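## Task

Press each drive blank that protrudes from the rack's front all the way in until it seats and latches, but do not touch any blank carrying a yellow sticker. The rack is loose on the table: it may tilt only a little at most (more is a failure) and must finish in its original spot. A blank that stays in only because the robot is holding it does not count.

## Robot and tools

Robot: two xArm7-style arms, left_arm and right_arm, each with seven revolute joints and a parallel two-finger gripper. The names are labels only, not image sides. Bases in the scene frame: left_arm at (-0.055, +0.375, 0) m, quat_wxyz (+1.000, 0, 0, 0); right_arm at (-0.004, -0.396, 0) m, quat_wxyz (+0.999, 0, 0, -0.053).

Scene frame: origin on the table surface midway between the arms, +x outward over the table, +z up, left_arm on the +y side. Reported gripper positions are in metres in this frame and may be somewhat off, especially when the arm is stretched far. The gripper's fingers point along its own +z and close along its y. end_effector_position is the pinch point between closed pads, about 2 cm short of the fingertips; closing pushes the tips roughly 10 mm further along +z.

Tool execute_actions, argument actions: a list holding either nothing, one action, or one wait. Optional pictures (boolean) toggles camera images in the reply (they come by default).
- Empty list {"actions": []}: no command, just returns the state.
- Action {"rows": [...], "steps": n}: n is 1 to 15 control steps of 1/30 s (default 15). rows is 1 to 15 rows, one per step; if fewer rows than steps, the final row is held. Every row has exactly 16 numbers covering both arms: left_arm's 7 joint targets then its opening, then right_arm's 7 joint targets then its opening. Joint targets are absolute angles in radians (same convention as the Joint positions line), not offsets. Joint order and stated ranges per arm: waist -6.283..6.283, shoulder -2.059..2.094, upper arm roll -6.283..6.283, elbow -0.192..3.927, forearm roll -6.283..6.283, wrist pitch -1.693..3.142, wrist roll -6.283..6.283. The true ends may differ by up to 0.010 rad. A target beyond a range end by over 0.010 rad, and further out than the joint's last reported angle, makes the whole call get refused (nothing is sent). Targets past the real end are clipped there, and the result then notes "joint sent to its limit" (possibly about an earlier action); absence of that note does not prove more travel exists. Opening is an absolute value from -1 (closed) to +1 (fully open, about 0.084 m between pads).
- Wait {"steps": n}: no rows, n up to 300 steps, counted from the previous result including your reply time.

Motion limits: joint targets move at most 3.14 rad/s with a 0.16 s ramp, and all joints of an arm are synchronised to arrive together. Each step, targets are kept within 0.623 rad of the measured angle, and if they would move the gripper over 70 mm from where it is, the whole arm's targets are pulled back. So large moves need several calls. Between calls the arms keep heading to the last row sent until motion stalls or a step is HELD; after that, only a fresh action pushes further.

Result lines: the state line gives, per arm, end_effector_position, end_effector_quat_wxyz and linear/angular velocities. Joint positions and Joint velocities list each arm's seven joints then the pad gap in metres. grip_measured is the measured opening on the command scale. "joint command not followed" means a clearance check altered or blocked some joint targets; HELD marks steps where your row was partly or wholly not sent. Joint torques are total drive outputs with per-unit offsets, scale and noise, nonzero even without contact. MOTOR HOT appears from 65 °C; at 80 °C an OVER-TEMPERATURE FAULT brakes that arm until cooled. A TORQUE FAULT occurs when contact torque reaches a joint's load limit (N m: waist 47.5, shoulder 47.5, upper arm roll 28.5, elbow 28.5, forearm roll 28.5, wrist pitch 19, wrist roll 19): the arm backs that joint off slightly, stays still 10 s and drops the rest of the call.

Gripping: to hold something, command an opening well under grip_measured; lower means firmer, up to about 24 N per pad. Fast closing can squeeze harder. For pushing blanks, a closed gripper's fingertips make a good pusher.

Tool zoom_image: camera (cam_high, cam_left_wrist or cam_right_wrist) and region [x0, y0, x1, y1] in pixels of that camera's latest 504x504 image, top-left origin, at most 504 by 504. Useful to check sticker colours and whether each blank is flush. Wrist camera frame: +z forward, +x right in image, +y down.

Tool read_manual: optional section "licences"; returns licence text only, no motion.

Tool finished_scene: argument scene, the number of the current scene. Replying without any tool call ends everything.

Suggested order: look and zoom to find protruding blanks and their sticker colours, approach each non-excluded blank from the front (-x side of the rack, pushing toward +x or whatever the rack's facing demands), push slowly and straight along the slot until it stops, retract, verify it stays flush, then finish.

Avoid: tipping or shifting the rack (push gently, near its centre height, steady it with the other arm if needed but release at the end), pressing blanks with blue/yellow stickers as excluded, knocking anything off the table, arms colliding or pressing on each other, hard slams, drops and excessive force.

Each tool is called after "Request:" by a JSON object that holds its "name" and its "arguments", one argument or row to a line.

## Session

Request:
{"name": "execute_actions", "arguments": {
  "actions": []
}}

Scene clock: 0.00 s of 4500.00 s.
left_arm: end_effector_position=(+0.2269, -0.1149, +0.2875) grip_measured=+1.00 end_effector_quat_wxyz=(+0.374, +0.666, +0.182, +0.619) end_effector_velocity=(+0.000, -0.000, -0.000) end_effector_angular_velocity=(-0.000, +0.000, -0.001) | right_arm: end_effector_position=(+0.4663, -0.2819, +0.3287) grip_measured=+1.00 end_effector_quat_wxyz=(-0.119, +0.843, -0.524, -0.015) end_effector_velocity=(+0.000, -0.001, -0.000) end_effector_angular_velocity=(-0.001, +0.000, -0.001)
Joint positions: left_arm=[ 0.445 -1.656 -1.58   0.754 -0.33   0.035 -2.116  0.084] | right_arm=[ 0.26  -0.101 -0.008  1.248  0.213  1.225  1.198  0.084]
Joint velocities: left_arm=[ 0.001  0.    -0.     0.    -0.    -0.001 -0.     0.   ] | right_arm=[-0.001  0.     0.     0.    -0.001  0.    -0.     0.   ]
Joint torques (N m, as the arm reports them, + toward a larger angle): no reading
Motor temperatures (°C, as the motors report them): left_arm=[37 36 35 38 36 35 36] | right_arm=[36 38 36 38 38 40 36]

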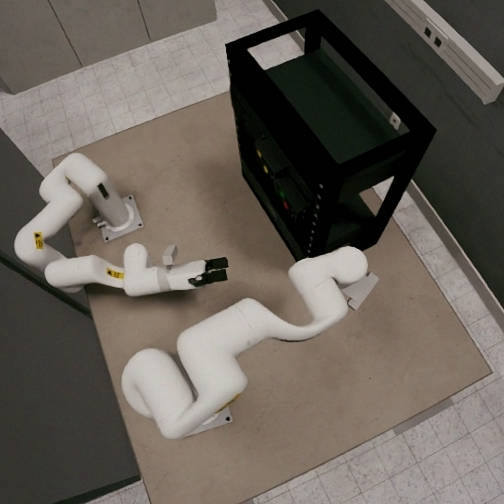

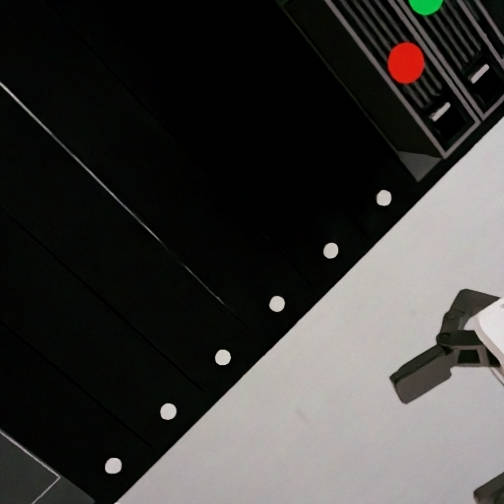

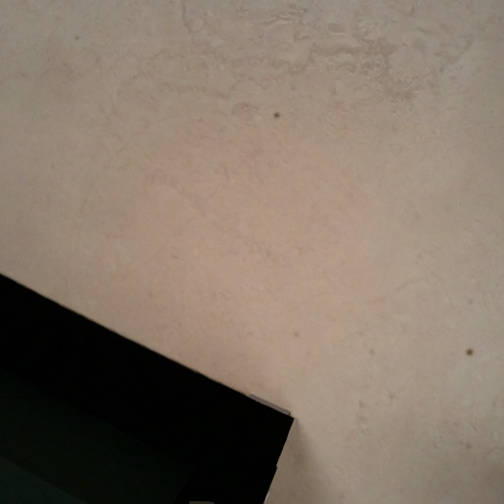

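Request:
{"name": "execute_actions", "arguments": {
  "actions": [
    {"rows":[[0.445,-1.656,-1.58,0.754,-0.33,0.035,-2.116,-1,-0.3,-0.101,0,1.248,0.213,1.225,1.198,-1]],"steps":15}
  ],
  "pictures": false
}}

Request:
{"name": "execute_actions", "arguments": {
  "actions": [
    {"rows":[[0,-1.2,-0.8,0.5,0,0.5,-1,-1,-0.3,-0.8,0,0.3,0,0.5,0,-1]],"steps":15}
  ],
  "pictures": false
}}

Request:
{"name": "execute_actions", "arguments": {
  "actions": [
    {"steps":20}
  ]
}}

Scene clock: 10.90 s of 4500.00 s.
left_arm: end_effector_position=(+0.2268, -0.1151, +0.2874) grip_measured=-1.00 end_effector_quat_wxyz=(+0.375, +0.666, +0.183, +0.619) end_effector_velocity=(-0.000, -0.001, -0.001) end_effector_angular_velocity=(-0.000, +0.002, -0.001) | right_arm: end_effector_position=(+0.4781, -0.4370, +0.3286) grip_measured=-1.00 end_effector_quat_wxyz=(-0.119, +0.748, -0.653, +0.004) end_effector_velocity=(-0.032, -0.370, +0.001) end_effector_angular_velocity=(-0.000, -0.001, -0.767)
Joint positions: left_arm=[ 0.445 -1.656 -1.58   0.754 -0.33   0.035 -2.116  0.   ] | right_arm=[-0.067 -0.101 -0.004  1.248  0.213  1.225  1.198  0.   ]
Joint velocities: left_arm=[-0.     0.    -0.002  0.001 -0.002 -0.    -0.     0.   ] | right_arm=[-0.776 -0.001  0.008  0.     0.001  0.    -0.     0.   ]
Joint torques (N m, as the arm reports them, + toward a larger angle): left_arm=[-1.58 13.32 24.51  0.13 -1.18 -0.77  0.23] | right_arm=[  1.75 -22.58   1.7   10.67   0.1   -1.96   0.44]
Motor temperatures (°C, as the motors report them): left_arm=[37 36 38 38 36 35 36] | right_arm=[36 38 36 40 38 40 36]
Steps of this call (steps 1 to 90: nothing new was sent; then 7.40 s passed at rest; steps 91 to 105: all 15 steps of this action). Readings (joint positions):
91: left_arm=[0.445 -1.656 -1.580 0.753 -0.330 0.035 -2.116] | right_arm=[0.260 -0.101 -0.008 1.248 0.213 1.225 1.198]
92: left_arm=[0.445 -1.656 -1.580 0.754 -0.330 0.035 -2.116] | right_arm=[0.258 -0.101 -0.007 1.248 0.213 1.225 1.198]
94: left_arm=[0.445 -1.656 -1.580 0.754 -0.330 0.035 -2.116] | right_arm=[0.226 -0.101 -0.000 1.248 0.214 1.225 1.198]
98: left_arm=[0.445 -1.656 -1.580 0.754 -0.330 0.035 -2.116] | right_arm=[0.113 -0.101 -0.009 1.248 0.213 1.225 1.198]
105: the state above

Scene clock: 11.40 s of 4500.00 s.
left_arm: end_effector_position=(+0.2078, -0.0271, +0.4092) grip_measured=-1.00 end_effector_quat_wxyz=(+0.286, +0.693, +0.204, +0.630) end_effector_velocity=(+0.027, +0.283, +0.195) end_effector_angular_velocity=(+0.532, +0.349, +0.316) | right_arm: end_effector_position=(+0.3948, -0.5365, +0.3262) grip_measured=-1.00 end_effector_quat_wxyz=(-0.057, +0.850, -0.458, +0.254) end_effector_velocity=(-0.203, -0.029, -0.263) end_effector_angular_velocity=(-1.054, +0.153, +1.273)
Joint positions: left_arm=[ 0.23  -1.437 -1.228  0.633 -0.171  0.258 -1.749  0.   ] | right_arm=[-0.248 -0.588 -0.001  0.662  0.063  0.725  0.597  0.   ]
Joint velocities: left_arm=[-0.487  0.498  0.899 -0.28   0.361  0.507  1.122  0.   ] | right_arm=[-0.168 -0.689  0.02  -1.288 -0.212 -0.756 -1.624  0.   ]
Joint torques (N m, as the arm reports them, + toward a larger angle): left_arm=[-1.35 10.41 21.53  4.08 -0.63 -1.43  0.47] | right_arm=[  0.9  -10.15   1.38  12.84  -0.15  -2.43   0.26]
Motor temperatures (°C, as the motors report them): left_arm=[37 36 38 38 36 35 36] | right_arm=[36 38 36 41 38 40 36]
Steps of this call (steps 1 to 15: all 15 steps of this action). Readings (joint positions):
1: left_arm=[0.445 -1.656 -1.580 0.754 -0.330 0.035 -2.116] | right_arm=[-0.092 -0.101 -0.004 1.248 0.213 1.225 1.198]
2: left_arm=[0.444 -1.655 -1.578 0.753 -0.328 0.037 -2.113] | right_arm=[-0.117 -0.102 -0.004 1.246 0.212 1.222 1.196]
4: left_arm=[0.420 -1.631 -1.551 0.739 -0.309 0.065 -2.077] | right_arm=[-0.147 -0.132 -0.007 1.212 0.201 1.185 1.162]
8: left_arm=[0.342 -1.551 -1.429 0.697 -0.254 0.142 -1.966] | right_arm=[-0.183 -0.324 0.000 1.025 0.140 0.998 0.974]
15: the state above

Scene clock: 12.07 s of 4500.00 s.
left_arm: end_effector_position=(+0.2420, +0.1147, +0.4214) grip_measured=-1.00 end_effector_quat_wxyz=(+0.058, +0.820, +0.083, +0.563) end_effector_velocity=(+0.002, +0.008, -0.002) end_effector_angular_velocity=(+0.045, +0.026, -0.014) | right_arm: end_effector_position=(+0.3378, -0.5428, +0.2583) grip_measured=-1.00 end_effector_quat_wxyz=(+0.060, +0.935, -0.193, +0.290) end_effector_velocity=(-0.003, -0.000, -0.004) end_effector_angular_velocity=(-0.006, +0.005, +0.006)
Joint positions: left_arm=[ 0.002 -1.202 -0.804  0.502 -0.001  0.498 -1.006  0.   ] | right_arm=[-0.3   -0.799  0.     0.302  0.     0.5    0.001  0.   ]
Joint velocities: left_arm=[-0.018  0.014  0.032 -0.006  0.011  0.016  0.063  0.   ] | right_arm=[-0.004 -0.006 -0.    -0.012 -0.001 -0.003 -0.012  0.   ]
Joint torques (N m, as the arm reports them, + toward a larger angle): left_arm=[-1.28  3.95 14.23  9.61 -0.05 -2.55  0.13] | right_arm=[ 1.22 -3.89  1.7  11.21 -0.06 -2.46  0.51]
Motor temperatures (°C, as the motors report them): left_arm=[37 36 38 39 36 35 36] | right_arm=[36 38 36 41 38 40 36]
Steps of this call (steps 1 to 20: the robot went on to your last target). Readings (joint positions):
1: left_arm=[0.214 -1.420 -1.198 0.623 -0.159 0.276 -1.710] | right_arm=[-0.254 -0.611 -0.000 0.620 0.056 0.700 0.540]
2: left_arm=[0.198 -1.403 -1.167 0.614 -0.147 0.293 -1.668] | right_arm=[-0.259 -0.634 -0.000 0.580 0.049 0.675 0.479]
4: left_arm=[0.165 -1.369 -1.106 0.595 -0.123 0.327 -1.576] | right_arm=[-0.271 -0.681 -0.000 0.501 0.035 0.624 0.346]
8: left_arm=[0.099 -1.302 -0.984 0.557 -0.074 0.396 -1.352] | right_arm=[-0.291 -0.764 -0.000 0.359 0.011 0.539 0.106]
20: the state above

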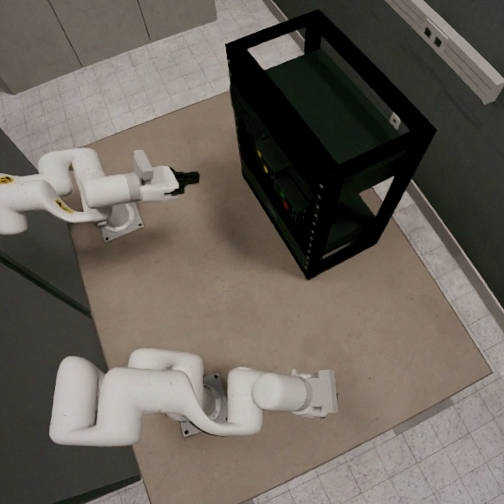

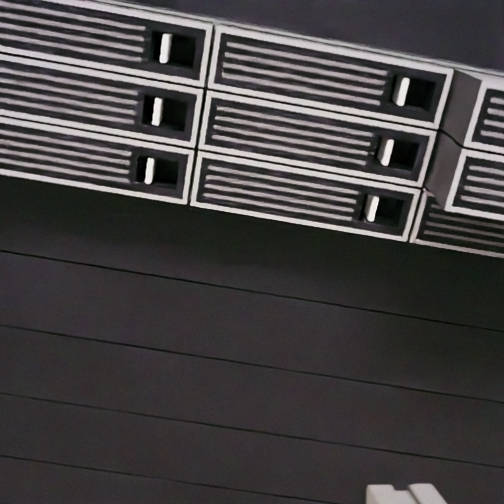

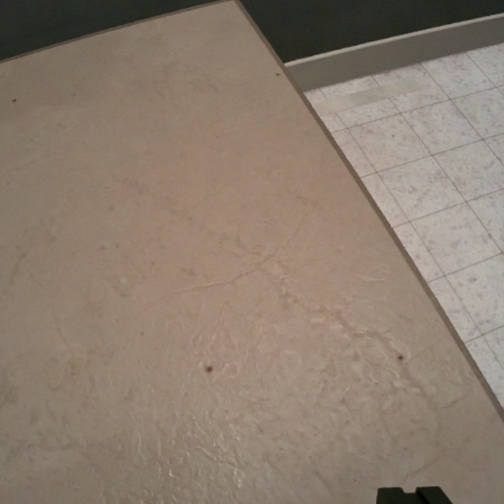

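Go to the same two viewing poses as before.

Request:
{"name": "execute_actions", "arguments": {
  "actions": [
    {"rows":[[-0.53,-0.8,0,0.3,0,-0.2,0,-1,-0.3,-0.8,0,0.3,0,0.5,0,-1]],"steps":15}
  ],
  "pictures": false
}}

Request:
{"name": "execute_actions", "arguments": {
  "actions": [
    {"steps":15}
  ]
}}

Request:
{"name": "execute_actions", "arguments": {
  "actions": [
    {"rows":[[-0.85,-0.8,0,0.3,0,-0.2,0,-1,-0.3,-0.8,0,0.3,0,0.5,0,-1]],"steps":15}
  ]
}}

Scene clock: 18.93 s of 4500.00 s.
left_arm: end_effector_position=(+0.3027, +0.1437, +0.4344) grip_measured=-1.00 end_effector_quat_wxyz=(+0.185, +0.781, -0.170, +0.571) end_effector_velocity=(+0.137, +0.155, -0.050) end_effector_angular_velocity=(+0.747, -0.592, -0.300) | right_arm: end_effector_position=(+0.3375, -0.5428, +0.2579) grip_measured=-1.00 end_effector_quat_wxyz=(+0.060, +0.936, -0.193, +0.289) end_effector_velocity=(-0.000, -0.001, +0.001) end_effector_angular_velocity=(-0.000, -0.001, -0.002)
Joint positions: left_arm=[-0.488 -0.831 -0.089  0.315 -0.    -0.144 -0.167  0.   ] | right_arm=[-0.3 -0.8  0.   0.3 -0.   0.5  0.   0. ]
Joint velocities: left_arm=[-0.423  0.316  0.937 -0.151  0.001 -0.574  1.723  0.   ] | right_arm=[-0.001 -0.     0.     0.001 -0.    -0.     0.001  0.   ]
Joint torques (N m, as the arm reports them, + toward a larger angle): left_arm=[-0.42 -6.08 -2.32 13.12  0.65 -2.86 -0.46] | right_arm=[ 1.15 -3.89  1.54 11.13 -0.12 -2.33  0.56]
Motor temperatures (°C, as the motors report them): left_arm=[37 36 38 39 36 35 36] | right_arm=[36 38 36 42 38 40 36]
Steps of this call (steps 1 to 30: the robot went on to your last target; steps 31 to 90: nothing new was sent; then 3.37 s passed at rest; steps 91 to 105: all 15 steps of this action). Readings (joint positions):
91: left_arm=[-0.000 -1.200 -0.800 0.500 0.000 0.500 -1.000] | right_arm=[-0.300 -0.800 0.000 0.300 0.000 0.500 -0.000]
92: left_arm=[-0.002 -1.199 -0.798 0.499 0.000 0.497 -0.997] | right_arm=[-0.300 -0.800 0.000 0.300 -0.000 0.500 0.000]
94: left_arm=[-0.033 -1.176 -0.764 0.488 0.000 0.459 -0.959] | right_arm=[-0.300 -0.800 0.000 0.300 -0.000 0.500 0.000]
98: left_arm=[-0.251 -1.014 -0.495 0.411 0.000 0.194 -0.694] | right_arm=[-0.300 -0.800 0.000 0.300 -0.000 0.500 -0.000]
105: the state above

Scene clock: 19.43 s of 4500.00 s.
left_arm: end_effector_position=(+0.3150, +0.1577, +0.4288) grip_measured=-1.00 end_effector_quat_wxyz=(+0.159, +0.768, -0.209, +0.584) end_effector_velocity=(+0.002, +0.003, -0.002) end_effector_angular_velocity=(+0.001, +0.002, +0.004) | right_arm: end_effector_position=(+0.3375, -0.5428, +0.2579) grip_measured=-1.00 end_effector_quat_wxyz=(+0.060, +0.936, -0.193, +0.289) end_effector_velocity=(-0.000, -0.000, -0.000) end_effector_angular_velocity=(+0.002, -0.000, -0.002)
Joint positions: left_arm=[-0.53  -0.801 -0.001  0.3    0.    -0.2   -0.001  0.   ] | right_arm=[-0.3 -0.8  0.   0.3 -0.   0.5  0.   0. ]
Joint velocities: left_arm=[-0.     0.003  0.009 -0.001 -0.    -0.002  0.007  0.   ] | right_arm=[-0.001  0.    -0.    -0.     0.001 -0.    -0.     0.   ]
Joint torques (N m, as the arm reports them, + toward a larger angle): left_arm=[-1.31 -4.82  0.73 12.65  0.44 -3.03  0.16] | right_arm=[ 0.93 -3.48  1.49 11.2  -0.15 -2.44  0.39]
Motor temperatures (°C, as the motors report them): left_arm=[37 36 38 40 36 35 36] | right_arm=[36 38 36 42 38 40 36]
Steps of this call (steps 1 to 15: the robot went on to your last target). Readings (joint positions):
1: left_arm=[-0.501 -0.821 -0.061 0.310 -0.000 -0.161 -0.116] | right_arm=[-0.300 -0.800 0.000 0.300 0.000 0.500 -0.000]
2: left_arm=[-0.510 -0.814 -0.041 0.306 -0.000 -0.174 -0.078] | right_arm=[-0.300 -0.800 -0.000 0.300 -0.000 0.500 0.000]
4: left_arm=[-0.521 -0.806 -0.019 0.302 -0.000 -0.188 -0.035] | right_arm=[-0.300 -0.800 0.000 0.300 -0.000 0.500 -0.000]
8: left_arm=[-0.528 -0.802 -0.006 0.301 0.000 -0.197 -0.007] | right_arm=[-0.300 -0.800 0.000 0.300 -0.000 0.500 -0.000]
15: the state above

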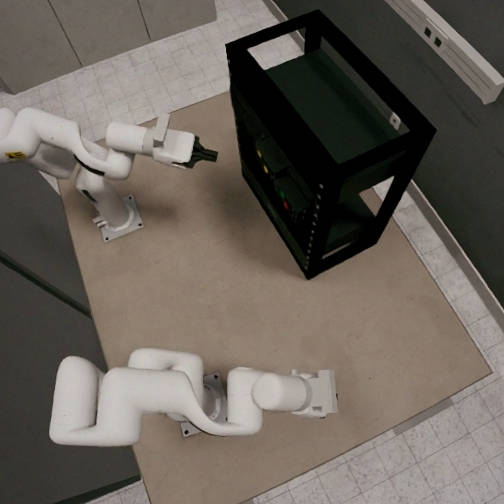

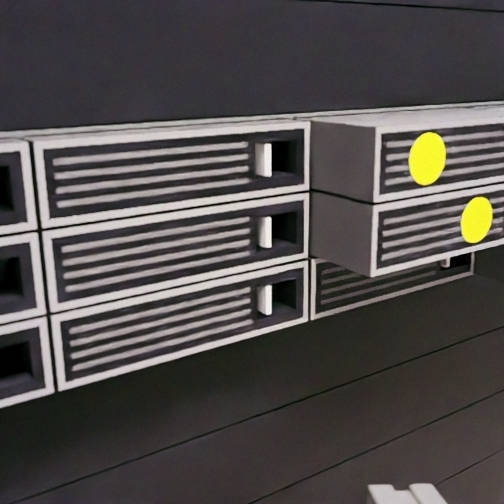

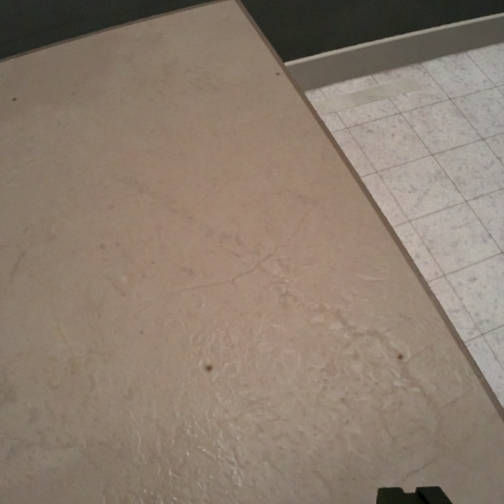

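Scene clock: 19.93 s of 4500.00 s.
left_arm: end_effector_position=(+0.2319, +0.0558, +0.4285) grip_measured=-1.00 end_effector_quat_wxyz=(+0.246, +0.727, -0.324, +0.553) end_effector_velocity=(-0.041, -0.037, +0.000) end_effector_angular_velocity=(-0.010, +0.012, -0.134) | right_arm: end_effector_position=(+0.3375, -0.5428, +0.2579) grip_measured=-1.00 end_effector_quat_wxyz=(+0.060, +0.936, -0.193, +0.289) end_effector_velocity=(+0.000, +0.000, +0.001) end_effector_angular_velocity=(-0.001, -0.001, +0.001)
Joint positions: left_arm=[-0.837 -0.8   -0.001  0.3    0.    -0.2   -0.     0.   ] | right_arm=[-0.3 -0.8 -0.   0.3 -0.   0.5 -0.   0. ]
Joint velocities: left_arm=[-0.148  0.001  0.017  0.001 -0.003  0.    -0.     0.   ] | right_arm=[ 0.001 -0.001  0.     0.001  0.     0.     0.     0.   ]
Joint torques (N m, as the arm reports them, + toward a larger angle): left_arm=[ 0.43 -4.54  1.32 12.67  0.29 -3.03  0.25] | right_arm=[ 1.02 -3.84  1.51 11.12 -0.07 -2.47  0.33]
Motor temperatures (°C, as the motors report them): left_arm=[37 36 38 40 36 35 36] | right_arm=[36 38 36 42 38 40 36]
Steps of this call (steps 1 to 15: all 15 steps of this action). Readings (joint positions):
1: left_arm=[-0.530 -0.800 -0.001 0.300 0.000 -0.200 -0.000] | right_arm=[-0.300 -0.800 -0.000 0.300 -0.000 0.500 0.000]
2: left_arm=[-0.532 -0.800 -0.000 0.300 -0.000 -0.200 -0.000] | right_arm=[-0.300 -0.800 0.000 0.300 -0.000 0.500 -0.000]
4: left_arm=[-0.567 -0.800 0.002 0.300 -0.001 -0.200 -0.000] | right_arm=[-0.300 -0.800 0.000 0.300 0.000 0.500 -0.000]
8: left_arm=[-0.700 -0.800 -0.001 0.300 0.000 -0.200 -0.000] | right_arm=[-0.300 -0.800 0.000 0.300 -0.000 0.500 -0.000]
15: the state above

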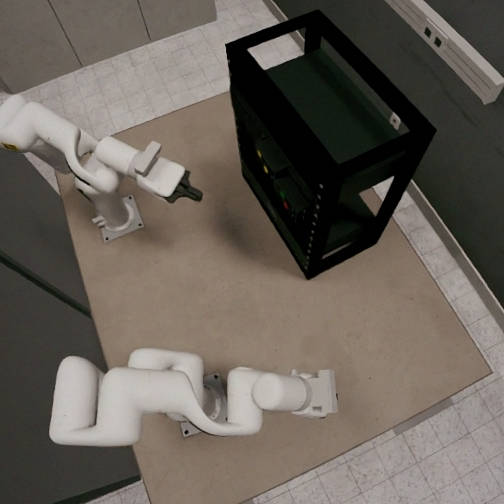

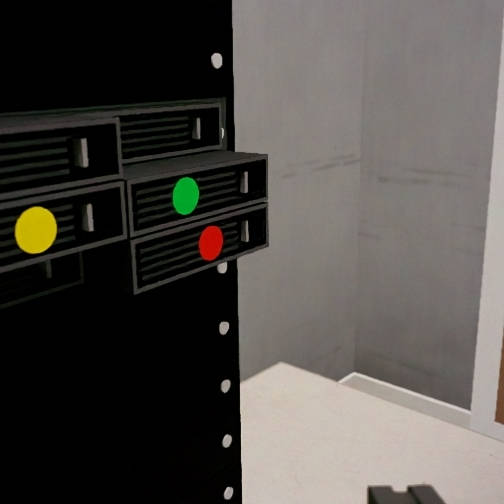

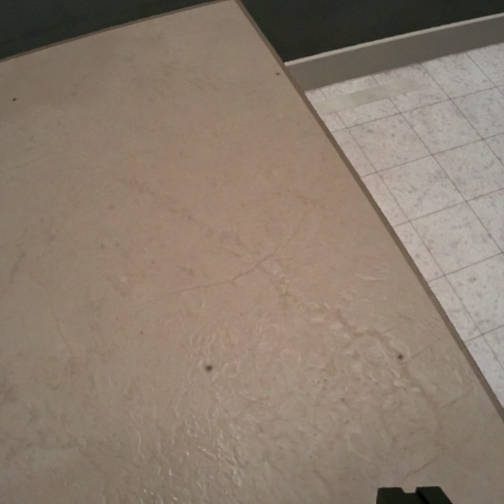

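Request:
{"name": "execute_actions", "arguments": {
  "actions": [
    {"rows":[[0.4,-0.8,0,0.3,0,0.3,0,-1,0.2,-0.8,0,0.3,0,-0.3,0,-1]],"steps":15}
  ],
  "pictures": false
}}

Request:
{"name": "execute_actions", "arguments": {
  "actions": [
    {"steps":10}
  ],
  "pictures": false
}}

Request:
{"name": "execute_actions", "arguments": {
  "actions": [
    {"rows":[[0.4,-0.8,0,0.3,0,0.3,0,-1,0.8,-0.593,0,0.268,0,-0.71,0,-1]],"steps":15}
  ],
  "pictures": false
}}

Request:
{"name": "execute_actions", "arguments": {
  "actions": [
    {"steps":12}
  ]
}}

Scene clock: 50.27 s of 4500.00 s.
left_arm: end_effector_position=(+0.3189, +0.1770, +0.3661) grip_measured=-1.00 end_effector_quat_wxyz=(+0.122, +0.837, -0.208, +0.491) end_effector_velocity=(+0.155, +0.344, -0.108) end_effector_angular_velocity=(+0.197, +0.371, +0.890) | right_arm: end_effector_position=(+0.4153, -0.4450, +0.3598) grip_measured=-1.00 end_effector_quat_wxyz=(+0.029, +0.867, -0.051, +0.494) end_effector_velocity=(+0.100, +0.259, +0.280) end_effector_angular_velocity=(-0.129, -1.090, +0.638)
Joint positions: left_arm=[-0.487 -0.8    0.     0.3   -0.     0.039 -0.     0.   ] | right_arm=[-0.01  -0.8    0.     0.3   -0.     0.064 -0.     0.   ]
Joint velocities: left_arm=[ 0.891  0.    -0.001 -0.    -0.     0.419 -0.     0.   ] | right_arm=[ 0.638  0.     0.001 -0.    -0.001 -1.099  0.001  0.   ]
Joint torques (N m, as the arm reports them, + toward a larger angle): left_arm=[-0.81 -5.2   1.07 12.86  0.35 -3.53  0.16] | right_arm=[ 0.23 -3.83  1.47 11.2   0.03 -2.29  0.44]
Motor temperatures (°C, as the motors report them): left_arm=[37 36 35 43 36 35 36] | right_arm=[36 38 36 45 38 40 36]
Steps of this call (steps 1 to 30: the robot went on to your last target; steps 31 to 90: nothing new was sent; then 26.83 s passed at rest; steps 91 to 105: all 15 steps of this action). Readings (joint positions):
91: left_arm=[-0.850 -0.800 -0.000 0.300 0.000 -0.200 -0.000] | right_arm=[-0.300 -0.800 -0.000 0.300 -0.000 0.500 0.000]
92: left_arm=[-0.848 -0.800 -0.000 0.300 0.000 -0.198 0.000] | right_arm=[-0.298 -0.800 -0.000 0.300 0.000 0.497 0.000]
94: left_arm=[-0.813 -0.800 -0.003 0.301 0.001 -0.169 0.000] | right_arm=[-0.270 -0.800 -0.002 0.299 0.000 0.460 0.000]
98: left_arm=[-0.691 -0.800 0.001 0.300 -0.000 -0.078 -0.000] | right_arm=[-0.161 -0.800 0.001 0.301 -0.000 0.320 -0.000]
105: the state above

Scene clock: 50.60 s of 4500.00 s.
left_arm: end_effector_position=(+0.3534, +0.2992, +0.3382) grip_measured=-1.00 end_effector_quat_wxyz=(+0.042, +0.885, -0.081, +0.456) end_effector_velocity=(+0.049, +0.380, -0.062) end_effector_angular_velocity=(+0.047, +0.247, +0.921) | right_arm: end_effector_position=(+0.4236, -0.3638, +0.4459) grip_measured=-1.00 end_effector_quat_wxyz=(-0.023, +0.775, +0.029, +0.630) end_effector_velocity=(-0.018, +0.103, +0.110) end_effector_angular_velocity=(+0.034, -0.422, +0.243)
Joint positions: left_arm=[-0.184 -0.8    0.     0.3   -0.     0.149 -0.     0.   ] | right_arm=[ 0.18  -0.8    0.001  0.301 -0.    -0.264 -0.     0.   ]
Joint velocities: left_arm=[ 0.922 -0.    -0.     0.     0.001  0.252  0.     0.   ] | right_arm=[ 0.244 -0.001 -0.001 -0.001  0.001 -0.424  0.001  0.   ]
Joint torques (N m, as the arm reports them, + toward a larger angle): left_arm=[-1.37 -5.18  0.75 12.96  0.33 -3.52  0.13] | right_arm=[-2.95 -2.67  0.02 10.37  0.18 -2.02  0.43]
Motor temperatures (°C, as the motors report them): left_arm=[37 36 35 43 36 35 36] | right_arm=[36 38 36 45 38 40 36]
Steps of this call (steps 1 to 10: the robot went on to your last target). Readings (joint positions):
1: left_arm=[-0.457 -0.800 0.000 0.300 -0.000 0.052 -0.000] | right_arm=[0.011 -0.800 0.000 0.300 -0.000 0.028 -0.000]
2: left_arm=[-0.427 -0.800 0.000 0.300 -0.000 0.065 -0.000] | right_arm=[0.032 -0.800 0.000 0.300 -0.000 -0.009 -0.000]
4: left_arm=[-0.367 -0.800 0.000 0.300 -0.000 0.090 -0.000] | right_arm=[0.074 -0.800 0.000 0.300 -0.000 -0.082 -0.000]
8: left_arm=[-0.245 -0.800 0.000 0.300 -0.000 0.131 -0.000] | right_arm=[0.156 -0.800 0.000 0.300 -0.000 -0.223 -0.000]
10: the state above

Scene clock: 51.10 s of 4500.00 s.
left_arm: end_effector_position=(+0.3323, +0.4879, +0.3089) grip_measured=-1.00 end_effector_quat_wxyz=(-0.057, +0.906, +0.129, +0.399) end_effector_velocity=(-0.132, +0.354, -0.058) end_effector_angular_velocity=(-0.068, +0.231, +0.933) | right_arm: end_effector_position=(+0.3887, -0.1989, +0.4512) grip_measured=-1.00 end_effector_quat_wxyz=(-0.157, +0.712, +0.169, +0.664) end_effector_velocity=(-0.162, +0.358, -0.000) end_effector_angular_velocity=(+0.123, -0.244, +0.895)
Joint positions: left_arm=[ 0.283 -0.8    0.     0.3   -0.     0.27  -0.     0.   ] | right_arm=[ 0.572 -0.67   0.     0.28  -0.    -0.55  -0.     0.   ]
Joint velocities: left_arm=[ 0.932  0.     0.002 -0.001  0.001  0.24  -0.     0.   ] | right_arm=[ 0.895  0.304 -0.    -0.046 -0.    -0.624  0.001  0.   ]
Joint torques (N m, as the arm reports them, + toward a larger angle): left_arm=[-2.16 -5.21  0.78 12.98  0.42 -3.42  0.19] | right_arm=[ 0.69 -5.93  1.64 10.17 -0.07 -2.23  0.38]
Motor temperatures (°C, as the motors report them): left_arm=[37 36 35 43 36 35 36] | right_arm=[36 38 36 45 38 40 36]
Steps of this call (steps 1 to 15: all 15 steps of this action). Readings (joint positions):
1: left_arm=[-0.153 -0.800 0.000 0.300 -0.000 0.157 -0.000] | right_arm=[0.187 -0.800 0.001 0.301 -0.000 -0.276 -0.000]
2: left_arm=[-0.122 -0.800 0.000 0.300 -0.000 0.165 -0.000] | right_arm=[0.193 -0.799 0.000 0.300 0.000 -0.286 0.000]
4: left_arm=[-0.060 -0.800 0.000 0.300 -0.000 0.181 -0.000] | right_arm=[0.232 -0.787 -0.003 0.299 0.001 -0.317 0.000]
8: left_arm=[0.064 -0.800 0.000 0.300 -0.000 0.213 -0.000] | right_arm=[0.362 -0.742 0.000 0.290 -0.000 -0.404 -0.000]
15: the state above

Scene clock: 51.50 s of 4500.00 s.
left_arm: end_effector_position=(+0.3137, +0.5299, +0.3020) grip_measured=-1.00 end_effector_quat_wxyz=(-0.077, +0.903, +0.182, +0.382) end_effector_velocity=(-0.003, +0.005, -0.001) end_effector_angular_velocity=(-0.002, +0.005, +0.014) | right_arm: end_effector_position=(+0.3377, -0.1158, +0.4511) grip_measured=-1.00 end_effector_quat_wxyz=(-0.238, +0.666, +0.238, +0.665) end_effector_velocity=(-0.013, +0.015, +0.004) end_effector_angular_velocity=(+0.023, -0.017, +0.045)
Joint positions: left_arm=[ 0.398 -0.8   -0.     0.3    0.     0.3    0.     0.   ] | right_arm=[ 0.794 -0.595 -0.     0.268  0.    -0.706  0.     0.   ]
Joint velocities: left_arm=[ 0.014  0.001  0.001  0.    -0.     0.005  0.     0.   ] | right_arm=[ 0.054  0.017 -0.008 -0.     0.003 -0.045  0.001  0.   ]
Joint torques (N m, as the arm reports them, + toward a larger angle): left_arm=[-1.03 -5.1   0.63 12.9   0.47 -3.35  0.23] | right_arm=[-0.19 -7.02  1.08 10.03 -0.24 -2.02  0.46]
Motor temperatures (°C, as the motors report them): left_arm=[37 36 35 43 36 35 36] | right_arm=[36 38 36 45 38 40 36]
Steps of this call (steps 1 to 12: the robot went on to your last target). Readings (joint positions):
1: left_arm=[0.313 -0.800 0.000 0.300 -0.000 0.278 -0.000] | right_arm=[0.602 -0.660 0.000 0.278 -0.000 -0.571 -0.000]
2: left_arm=[0.340 -0.800 0.001 0.300 -0.000 0.284 -0.000] | right_arm=[0.632 -0.650 0.000 0.277 -0.000 -0.592 -0.000]
4: left_arm=[0.373 -0.800 0.001 0.300 -0.000 0.293 -0.000] | right_arm=[0.691 -0.630 0.000 0.274 -0.000 -0.634 -0.000]
8: left_arm=[0.394 -0.800 -0.000 0.300 0.000 0.298 0.000] | right_arm=[0.775 -0.601 0.002 0.269 -0.000 -0.691 -0.000]
12: the state above

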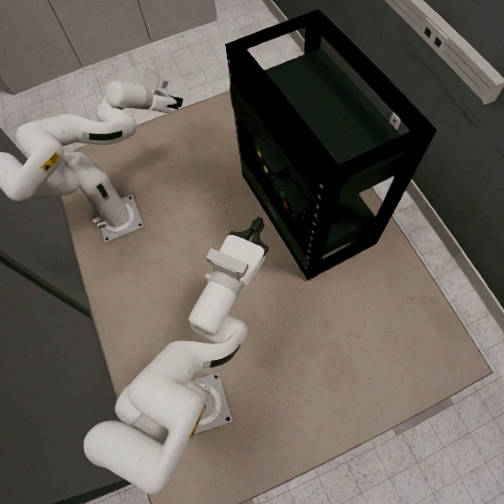

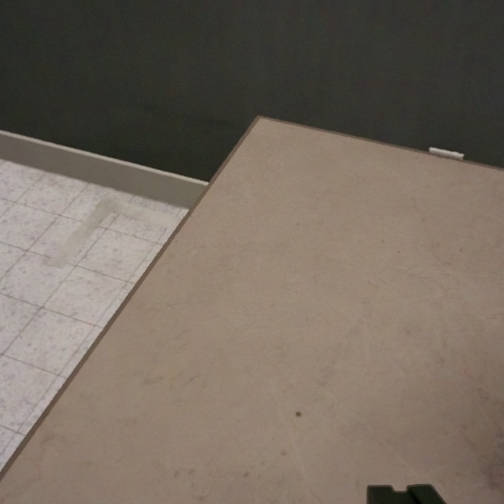

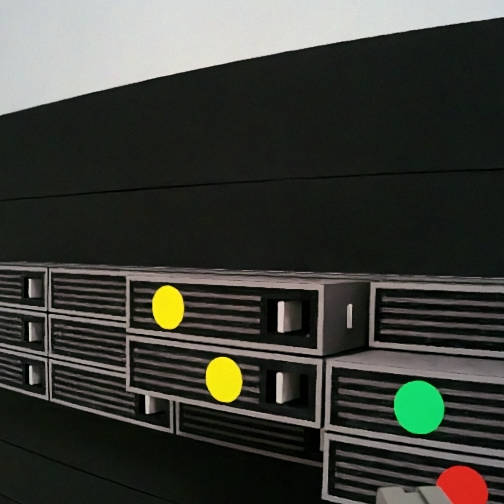

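Request:
{"name": "execute_actions", "arguments": {
  "actions": [
    {"rows":[[0.4,-0.8,0,0.3,0,0.3,0,-1,0.755,-0.415,0,0.39,0,-0.765,0,-1]],"steps":15}
  ]
}}

Scene clock: 60.00 s of 4500.00 s.
left_arm: end_effector_position=(+0.3133, +0.5308, +0.3018) grip_measured=-1.00 end_effector_quat_wxyz=(-0.077, +0.903, +0.183, +0.382) end_effector_velocity=(-0.001, +0.001, -0.000) end_effector_angular_velocity=(-0.003, -0.000, +0.004) | right_arm: end_effector_position=(+0.3800, -0.1048, +0.4507) grip_measured=-1.00 end_effector_quat_wxyz=(-0.225, +0.670, +0.225, +0.670) end_effector_velocity=(+0.004, +0.001, +0.002) end_effector_angular_velocity=(+0.004, -0.004, -0.004)
Joint positions: left_arm=[ 0.4 -0.8 -0.   0.3  0.   0.3 -0.   0. ] | right_arm=[ 0.756 -0.417  0.     0.388 -0.    -0.764 -0.     0.   ]
Joint velocities: left_arm=[ 0.001 -0.     0.002 -0.    -0.001  0.    -0.     0.   ] | right_arm=[-0.004  0.018  0.001  0.015  0.    -0.008  0.001  0.   ]
Joint torques (N m, as the arm reports them, + toward a larger angle): left_arm=[-1.58 -5.13  0.91 12.85  0.26 -3.41  0.12] | right_arm=[  0.75 -10.96   1.33   9.41  -0.02  -1.97   0.38]
Motor temperatures (°C, as the motors report them): left_arm=[37 36 35 43 36 35 36] | right_arm=[36 38 36 44 38 40 36]
Steps of this call (steps 1 to 30: the robot went on to your last target; steps 31 to 90: nothing new was sent; then 5.00 s passed at rest; steps 91 to 105: all 15 steps of this action). Readings (joint positions):
91: left_arm=[0.400 -0.800 0.000 0.300 0.000 0.300 0.000] | right_arm=[0.800 -0.593 0.000 0.268 -0.000 -0.710 0.000]
92: left_arm=[0.400 -0.800 0.000 0.300 -0.000 0.300 -0.000] | right_arm=[0.799 -0.591 0.000 0.269 -0.000 -0.711 -0.000]
94: left_arm=[0.400 -0.800 -0.000 0.300 -0.000 0.300 0.000] | right_arm=[0.791 -0.557 0.001 0.293 -0.000 -0.723 -0.000]
98: left_arm=[0.400 -0.800 0.000 0.300 0.000 0.300 0.000] | right_arm=[0.763 -0.445 -0.001 0.369 0.000 -0.754 0.000]
105: the state above

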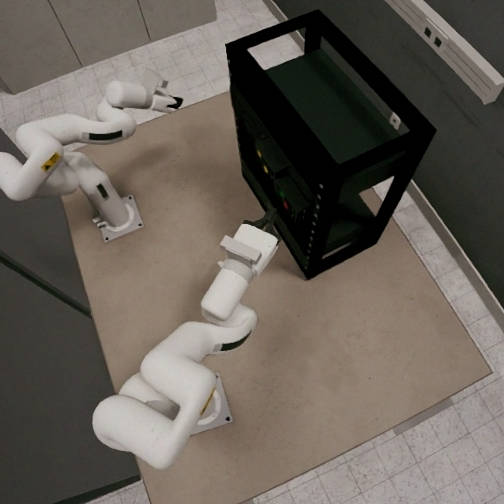

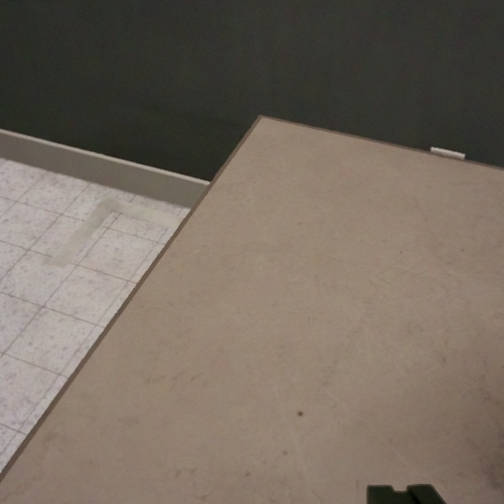

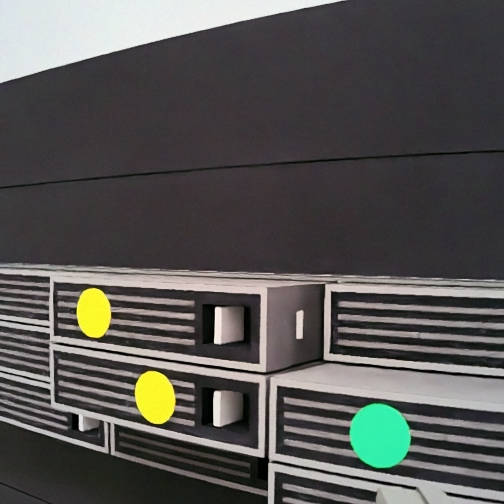

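Aim is good. Advance in steps.

Request:
{"name": "execute_actions", "arguments": {
  "actions": [
    {"rows":[[0.4,-0.8,0,0.3,0,0.3,0,-1,0.745,-0.37,0,0.428,0,-0.773,0,-1],[0.4,-0.8,0,0.3,0,0.3,0,-1,0.745,-0.37,0,0.428,0,-0.773,0,-1],[0.4,-0.8,0,0.3,0,0.3,0,-1,0.745,-0.37,0,0.428,0,-0.773,0,-1],[0.4,-0.8,0,0.3,0,0.3,0,-1,0.745,-0.37,0,0.428,0,-0.773,0,-1],[0.4,-0.8,0,0.3,0,0.3,0,-1,0.728,-0.32,0,0.468,0,-0.782,0,-1],[0.4,-0.8,0,0.3,0,0.3,0,-1,0.728,-0.32,0,0.468,0,-0.782,0,-1],[0.4,-0.8,0,0.3,0,0.3,0,-1,0.728,-0.32,0,0.468,0,-0.782,0,-1],[0.4,-0.8,0,0.3,0,0.3,0,-1,0.728,-0.32,0,0.468,0,-0.782,0,-1],[0.4,-0.8,0,0.3,0,0.3,0,-1,0.728,-0.32,0,0.468,0,-0.782,0,-1],[0.4,-0.8,0,0.3,0,0.3,0,-1,0.712,-0.278,0,0.505,0,-0.788,0,-1]],"steps":15}
  ]
}}

Scene clock: 69.57 s of 4500.00 s.
left_arm: end_effector_position=(+0.3133, +0.5308, +0.3018) grip_measured=-1.00 end_effector_quat_wxyz=(-0.077, +0.903, +0.183, +0.382) end_effector_velocity=(+0.000, -0.001, +0.000) end_effector_angular_velocity=(+0.001, +0.001, -0.003) | right_arm: end_effector_position=(+0.4167, -0.0997, +0.4511) grip_measured=-1.00 end_effector_quat_wxyz=(-0.213, +0.674, +0.214, +0.674) end_effector_velocity=(+0.046, +0.007, -0.000) end_effector_angular_velocity=(-0.001, -0.007, -0.041)
Joint positions: left_arm=[ 0.4 -0.8 -0.   0.3 -0.   0.3 -0.   0. ] | right_arm=[ 0.718 -0.292  0.002  0.492 -0.001 -0.787 -0.     0.   ]
Joint velocities: left_arm=[-0.002 -0.    -0.001  0.     0.     0.     0.     0.   ] | right_arm=[-0.052  0.156  0.01   0.133 -0.002 -0.028 -0.001  0.   ]
Joint torques (N m, as the arm reports them, + toward a larger angle): left_arm=[-1.35 -4.9   0.9  13.    0.54 -3.38  0.22] | right_arm=[ -2.27 -13.97  -2.26  10.17   1.07  -1.19   0.47]
Motor temperatures (°C, as the motors report them): left_arm=[37 36 35 43 36 35 36] | right_arm=[36 38 36 44 38 40 36]
Steps of this call (steps 1 to 15: the robot went on to your last target; steps 16 to 90: nothing new was sent; then 6.07 s passed at rest; steps 91 to 105: all 15 steps of this action). Readings (joint positions):
91: left_arm=[0.400 -0.800 0.000 0.300 0.000 0.300 -0.000] | right_arm=[0.755 -0.415 0.000 0.390 -0.000 -0.765 0.000]
92: left_arm=[0.400 -0.800 0.000 0.300 -0.000 0.300 0.000] | right_arm=[0.755 -0.413 0.000 0.391 -0.000 -0.766 -0.000]
94: left_arm=[0.400 -0.800 -0.000 0.300 -0.000 0.300 -0.000] | right_arm=[0.751 -0.397 0.000 0.406 -0.000 -0.769 -0.000]
98: left_arm=[0.400 -0.800 0.000 0.300 0.000 0.300 0.000] | right_arm=[0.739 -0.355 0.000 0.440 -0.000 -0.776 -0.000]
105: the state above

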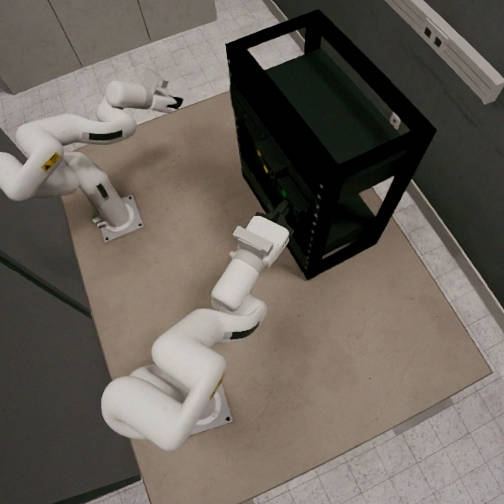

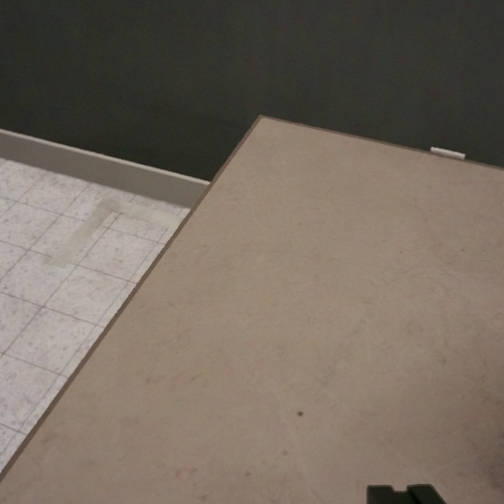

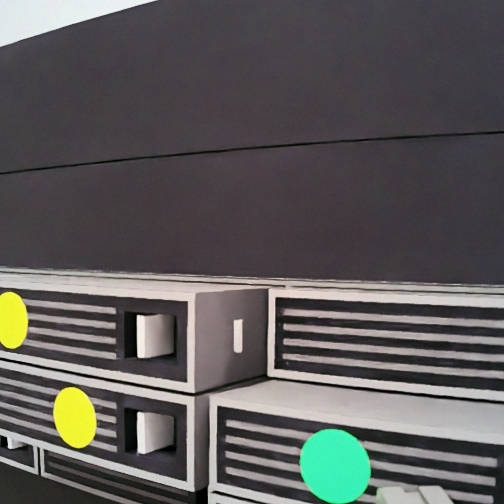

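Request:
{"name": "execute_actions", "arguments": {
  "actions": [
    {"rows":[[0.4,-0.8,0,0.3,0,0.3,0,-1,0.706,-0.255,0,0.526,0,-0.79,0,-1],[0.4,-0.8,0,0.3,0,0.3,0,-1,0.706,-0.255,0,0.526,0,-0.79,0,-1],[0.4,-0.8,0,0.3,0,0.3,0,-1,0.706,-0.255,0,0.526,0,-0.79,0,-1],[0.4,-0.8,0,0.3,0,0.3,0,-1,0.706,-0.255,0,0.526,0,-0.79,0,-1],[0.4,-0.8,0,0.3,0,0.3,0,-1,0.706,-0.255,0,0.526,0,-0.79,0,-1],[0.4,-0.8,0,0.3,0,0.3,0,-1,0.698,-0.232,0,0.547,0,-0.791,0,-1]],"steps":15}
  ]
}}

Scene clock: 86.40 s of 4500.00 s.
left_arm: end_effector_position=(+0.3133, +0.5308, +0.3018) grip_measured=-1.00 end_effector_quat_wxyz=(-0.077, +0.903, +0.183, +0.382) end_effector_velocity=(+0.000, -0.000, +0.000) end_effector_angular_velocity=(+0.000, -0.000, +0.000) | right_arm: end_effector_position=(+0.4368, -0.0998, +0.4511) grip_measured=-1.00 end_effector_quat_wxyz=(-0.206, +0.676, +0.206, +0.676) end_effector_velocity=(+0.004, +0.000, +0.000) end_effector_angular_velocity=(-0.000, -0.001, -0.004)
Joint positions: left_arm=[ 0.4 -0.8  0.   0.3 -0.   0.3  0.   0. ] | right_arm=[ 0.698 -0.234  0.     0.546  0.    -0.791 -0.     0.   ]
Joint velocities: left_arm=[ 0.001  0.    -0.001  0.001 -0.001  0.     0.     0.   ] | right_arm=[-0.005  0.013  0.     0.012 -0.001 -0.001 -0.     0.   ]
Joint torques (N m, as the arm reports them, + toward a larger angle): left_arm=[-1.25 -4.88  1.   12.85  0.63 -3.4   0.11] | right_arm=[ -6.08 -12.86  -5.97   9.81   2.05  -1.14   0.46]
Motor temperatures (°C, as the motors report them): left_arm=[37 36 35 44 36 35 36] | right_arm=[36 38 37 44 38 40 36]
Steps of this call (steps 1 to 30: the robot went on to your last target; steps 31 to 90: nothing new was sent; then 13.33 s passed at rest; steps 91 to 105: all 15 steps of this action). Readings (joint positions):
91: left_arm=[0.400 -0.800 -0.000 0.300 -0.000 0.300 0.000] | right_arm=[0.712 -0.278 0.000 0.505 -0.000 -0.788 -0.000]
92: left_arm=[0.400 -0.800 -0.000 0.300 0.000 0.300 0.000] | right_arm=[0.712 -0.277 0.000 0.506 -0.000 -0.788 0.000]
94: left_arm=[0.400 -0.800 0.000 0.300 0.000 0.300 0.000] | right_arm=[0.709 -0.268 -0.000 0.515 0.000 -0.789 0.000]
98: left_arm=[0.400 -0.800 0.000 0.300 0.000 0.300 0.000] | right_arm=[0.704 -0.252 -0.000 0.529 0.000 -0.790 -0.000]
105: the state above

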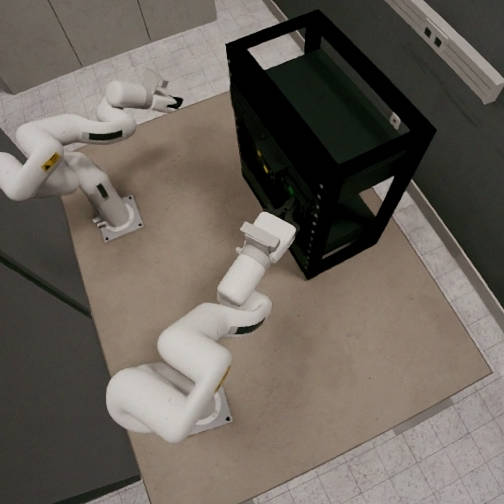

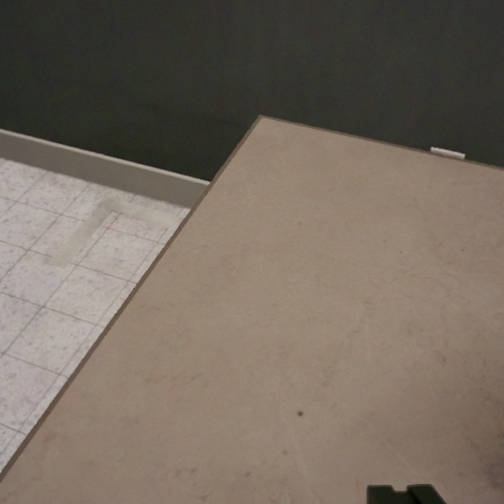

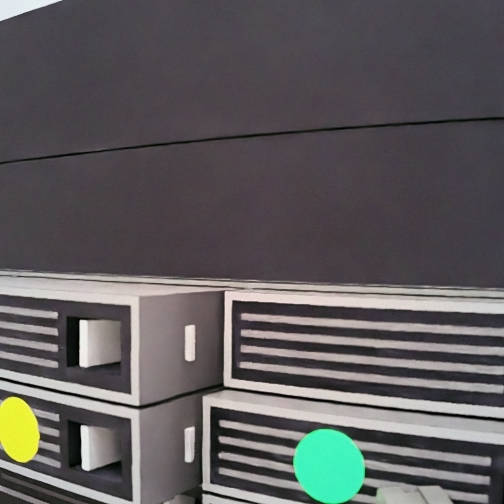

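Still ~8 mm out.

Request:
{"name": "execute_actions", "arguments": {
  "actions": [
    {"rows":[[0.4,-0.8,0,0.3,0,0.3,0,-1,0.694,-0.22,0,0.559,0,-0.792,0,-1],[0.4,-0.8,0,0.3,0,0.3,0,-1,0.694,-0.22,0,0.559,0,-0.792,0,-1],[0.4,-0.8,0,0.3,0,0.3,0,-1,0.694,-0.22,0,0.559,0,-0.792,0,-1],[0.4,-0.8,0,0.3,0,0.3,0,-1,0.694,-0.22,0,0.559,0,-0.792,0,-1],[0.4,-0.8,0,0.3,0,0.3,0,-1,0.694,-0.22,0,0.559,0,-0.792,0,-1],[0.4,-0.8,0,0.3,0,0.3,0,-1,0.69,-0.208,0,0.57,0,-0.793,0,-1]],"steps":15}
  ]
}}

Scene clock: 95.47 s of 4500.00 s.
left_arm: end_effector_position=(+0.3133, +0.5308, +0.3018) grip_measured=-1.00 end_effector_quat_wxyz=(-0.077, +0.903, +0.183, +0.382) end_effector_velocity=(-0.000, +0.001, +0.000) end_effector_angular_velocity=(+0.000, -0.000, +0.001) | right_arm: end_effector_position=(+0.4450, -0.0993, +0.4508) grip_measured=-1.00 end_effector_quat_wxyz=(-0.203, +0.677, +0.204, +0.677) end_effector_velocity=(+0.002, +0.001, +0.000) end_effector_angular_velocity=(-0.000, -0.001, -0.001)
Joint positions: left_arm=[ 0.4 -0.8 -0.   0.3  0.   0.3 -0.   0. ] | right_arm=[ 0.69  -0.209  0.     0.569 -0.    -0.793  0.     0.   ]
Joint velocities: left_arm=[ 0.001 -0.     0.001  0.     0.    -0.     0.     0.   ] | right_arm=[-0.002  0.007  0.     0.007 -0.001 -0.001 -0.     0.   ]
Joint torques (N m, as the arm reports them, + toward a larger angle): left_arm=[-1.33 -5.    0.65 12.84  0.57 -3.4   0.16] | right_arm=[ -4.97 -13.31  -5.31  10.17   1.86  -1.15   0.42]
Motor temperatures (°C, as the motors report them): left_arm=[37 36 35 44 36 35 36] | right_arm=[36 38 37 44 38 40 36]
Steps of this call (steps 1 to 15: the robot went on to your last target; steps 16 to 90: nothing new was sent; then 5.57 s passed at rest; steps 91 to 105: all 15 steps of this action). Readings (joint positions):
91: left_arm=[0.400 -0.800 0.000 0.300 0.000 0.300 0.000] | right_arm=[0.698 -0.232 -0.000 0.547 0.000 -0.791 0.000]
92: left_arm=[0.400 -0.800 -0.000 0.300 -0.000 0.300 -0.000] | right_arm=[0.698 -0.231 0.000 0.548 0.000 -0.791 0.000]
94: left_arm=[0.400 -0.800 0.000 0.300 0.000 0.300 -0.000] | right_arm=[0.696 -0.226 0.000 0.552 -0.000 -0.792 0.000]
98: left_arm=[0.400 -0.800 -0.000 0.300 -0.000 0.300 0.000] | right_arm=[0.693 -0.218 0.000 0.560 -0.000 -0.792 0.000]
105: the state above

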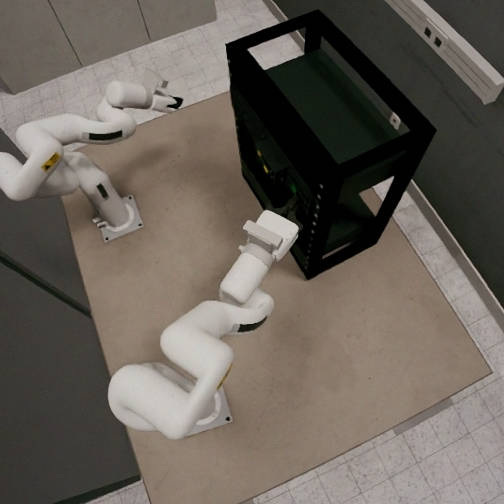

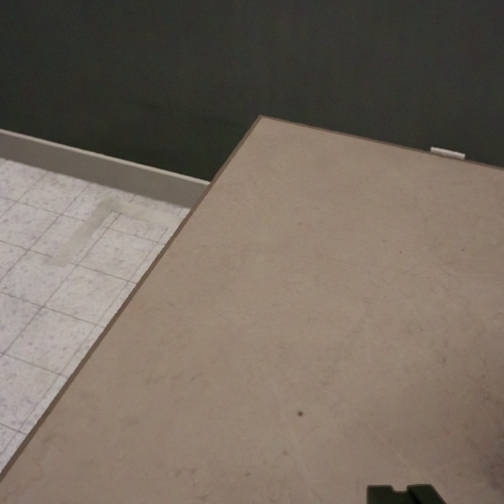

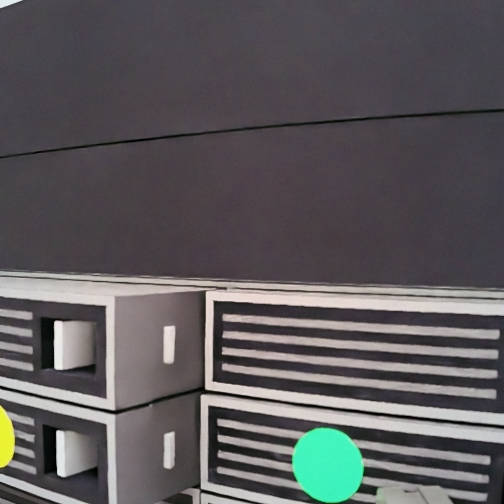

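Nearly flush; a few mm more until hard stop.

Request:
{"name": "execute_actions", "arguments": {
  "actions": [
    {"rows":[[0.4,-0.8,0,0.3,0,0.3,0,-1,0.688,-0.203,0,0.575,0,-0.793,0,-1],[0.4,-0.8,0,0.3,0,0.3,0,-1,0.688,-0.203,0,0.575,0,-0.793,0,-1],[0.4,-0.8,0,0.3,0,0.3,0,-1,0.688,-0.203,0,0.575,0,-0.793,0,-1],[0.4,-0.8,0,0.3,0,0.3,0,-1,0.688,-0.203,0,0.575,0,-0.793,0,-1],[0.4,-0.8,0,0.3,0,0.3,0,-1,0.688,-0.203,0,0.575,0,-0.793,0,-1],[0.4,-0.8,0,0.3,0,0.3,0,-1,0.686,-0.197,0,0.581,0,-0.793,0,-1]],"steps":15}
  ],
  "pictures": false
}}

Scene clock: 104.60 s of 4500.00 s.
left_arm: end_effector_position=(+0.3133, +0.5308, +0.3018) grip_measured=-1.00 end_effector_quat_wxyz=(-0.077, +0.903, +0.183, +0.382) end_effector_velocity=(-0.000, +0.000, -0.000) end_effector_angular_velocity=(-0.001, +0.000, +0.001) | right_arm: end_effector_position=(+0.4481, -0.0992, +0.4511) grip_measured=-1.00 end_effector_quat_wxyz=(-0.202, +0.677, +0.202, +0.678) end_effector_velocity=(+0.002, +0.000, +0.000) end_effector_angular_velocity=(-0.001, +0.000, -0.002)
Joint positions: left_arm=[ 0.4 -0.8 -0.   0.3  0.   0.3 -0.   0. ] | right_arm=[ 0.687 -0.199  0.001  0.578 -0.    -0.795  0.     0.   ]
Joint velocities: left_arm=[ 0.001 -0.    -0.001 -0.    -0.002  0.001 -0.     0.   ] | right_arm=[-0.001  0.004 -0.001  0.006 -0.     0.002 -0.001  0.   ]
Joint torques (N m, as the arm reports them, + toward a larger angle): left_arm=[-1.2  -5.03  0.94 12.94  0.53 -3.37  0.16] | right_arm=[-8.67 -8.86 -9.12 13.06  2.8   0.04  0.44]
Motor temperatures (°C, as the motors report them): left_arm=[36 36 35 44 36 35 36] | right_arm=[36 38 37 44 38 40 36]
Steps of this call (steps 1 to 15: the robot went on to your last target; steps 16 to 90: nothing new was sent; then 5.63 s passed at rest; steps 91 to 105: all 15 steps of this action). Readings (joint positions):
91: left_arm=[0.400 -0.800 -0.000 0.300 -0.000 0.300 0.000] | right_arm=[0.690 -0.208 0.000 0.570 -0.000 -0.793 0.000]
92: left_arm=[0.400 -0.800 0.000 0.300 0.000 0.300 0.000] | right_arm=[0.690 -0.208 0.000 0.570 -0.000 -0.793 0.000]
94: left_arm=[0.400 -0.800 0.000 0.300 0.000 0.300 -0.000] | right_arm=[0.689 -0.206 0.000 0.572 -0.000 -0.793 0.000]
98: left_arm=[0.400 -0.800 -0.000 0.300 -0.000 0.300 0.000] | right_arm=[0.688 -0.202 0.000 0.576 -0.000 -0.793 0.000]
105: the state above


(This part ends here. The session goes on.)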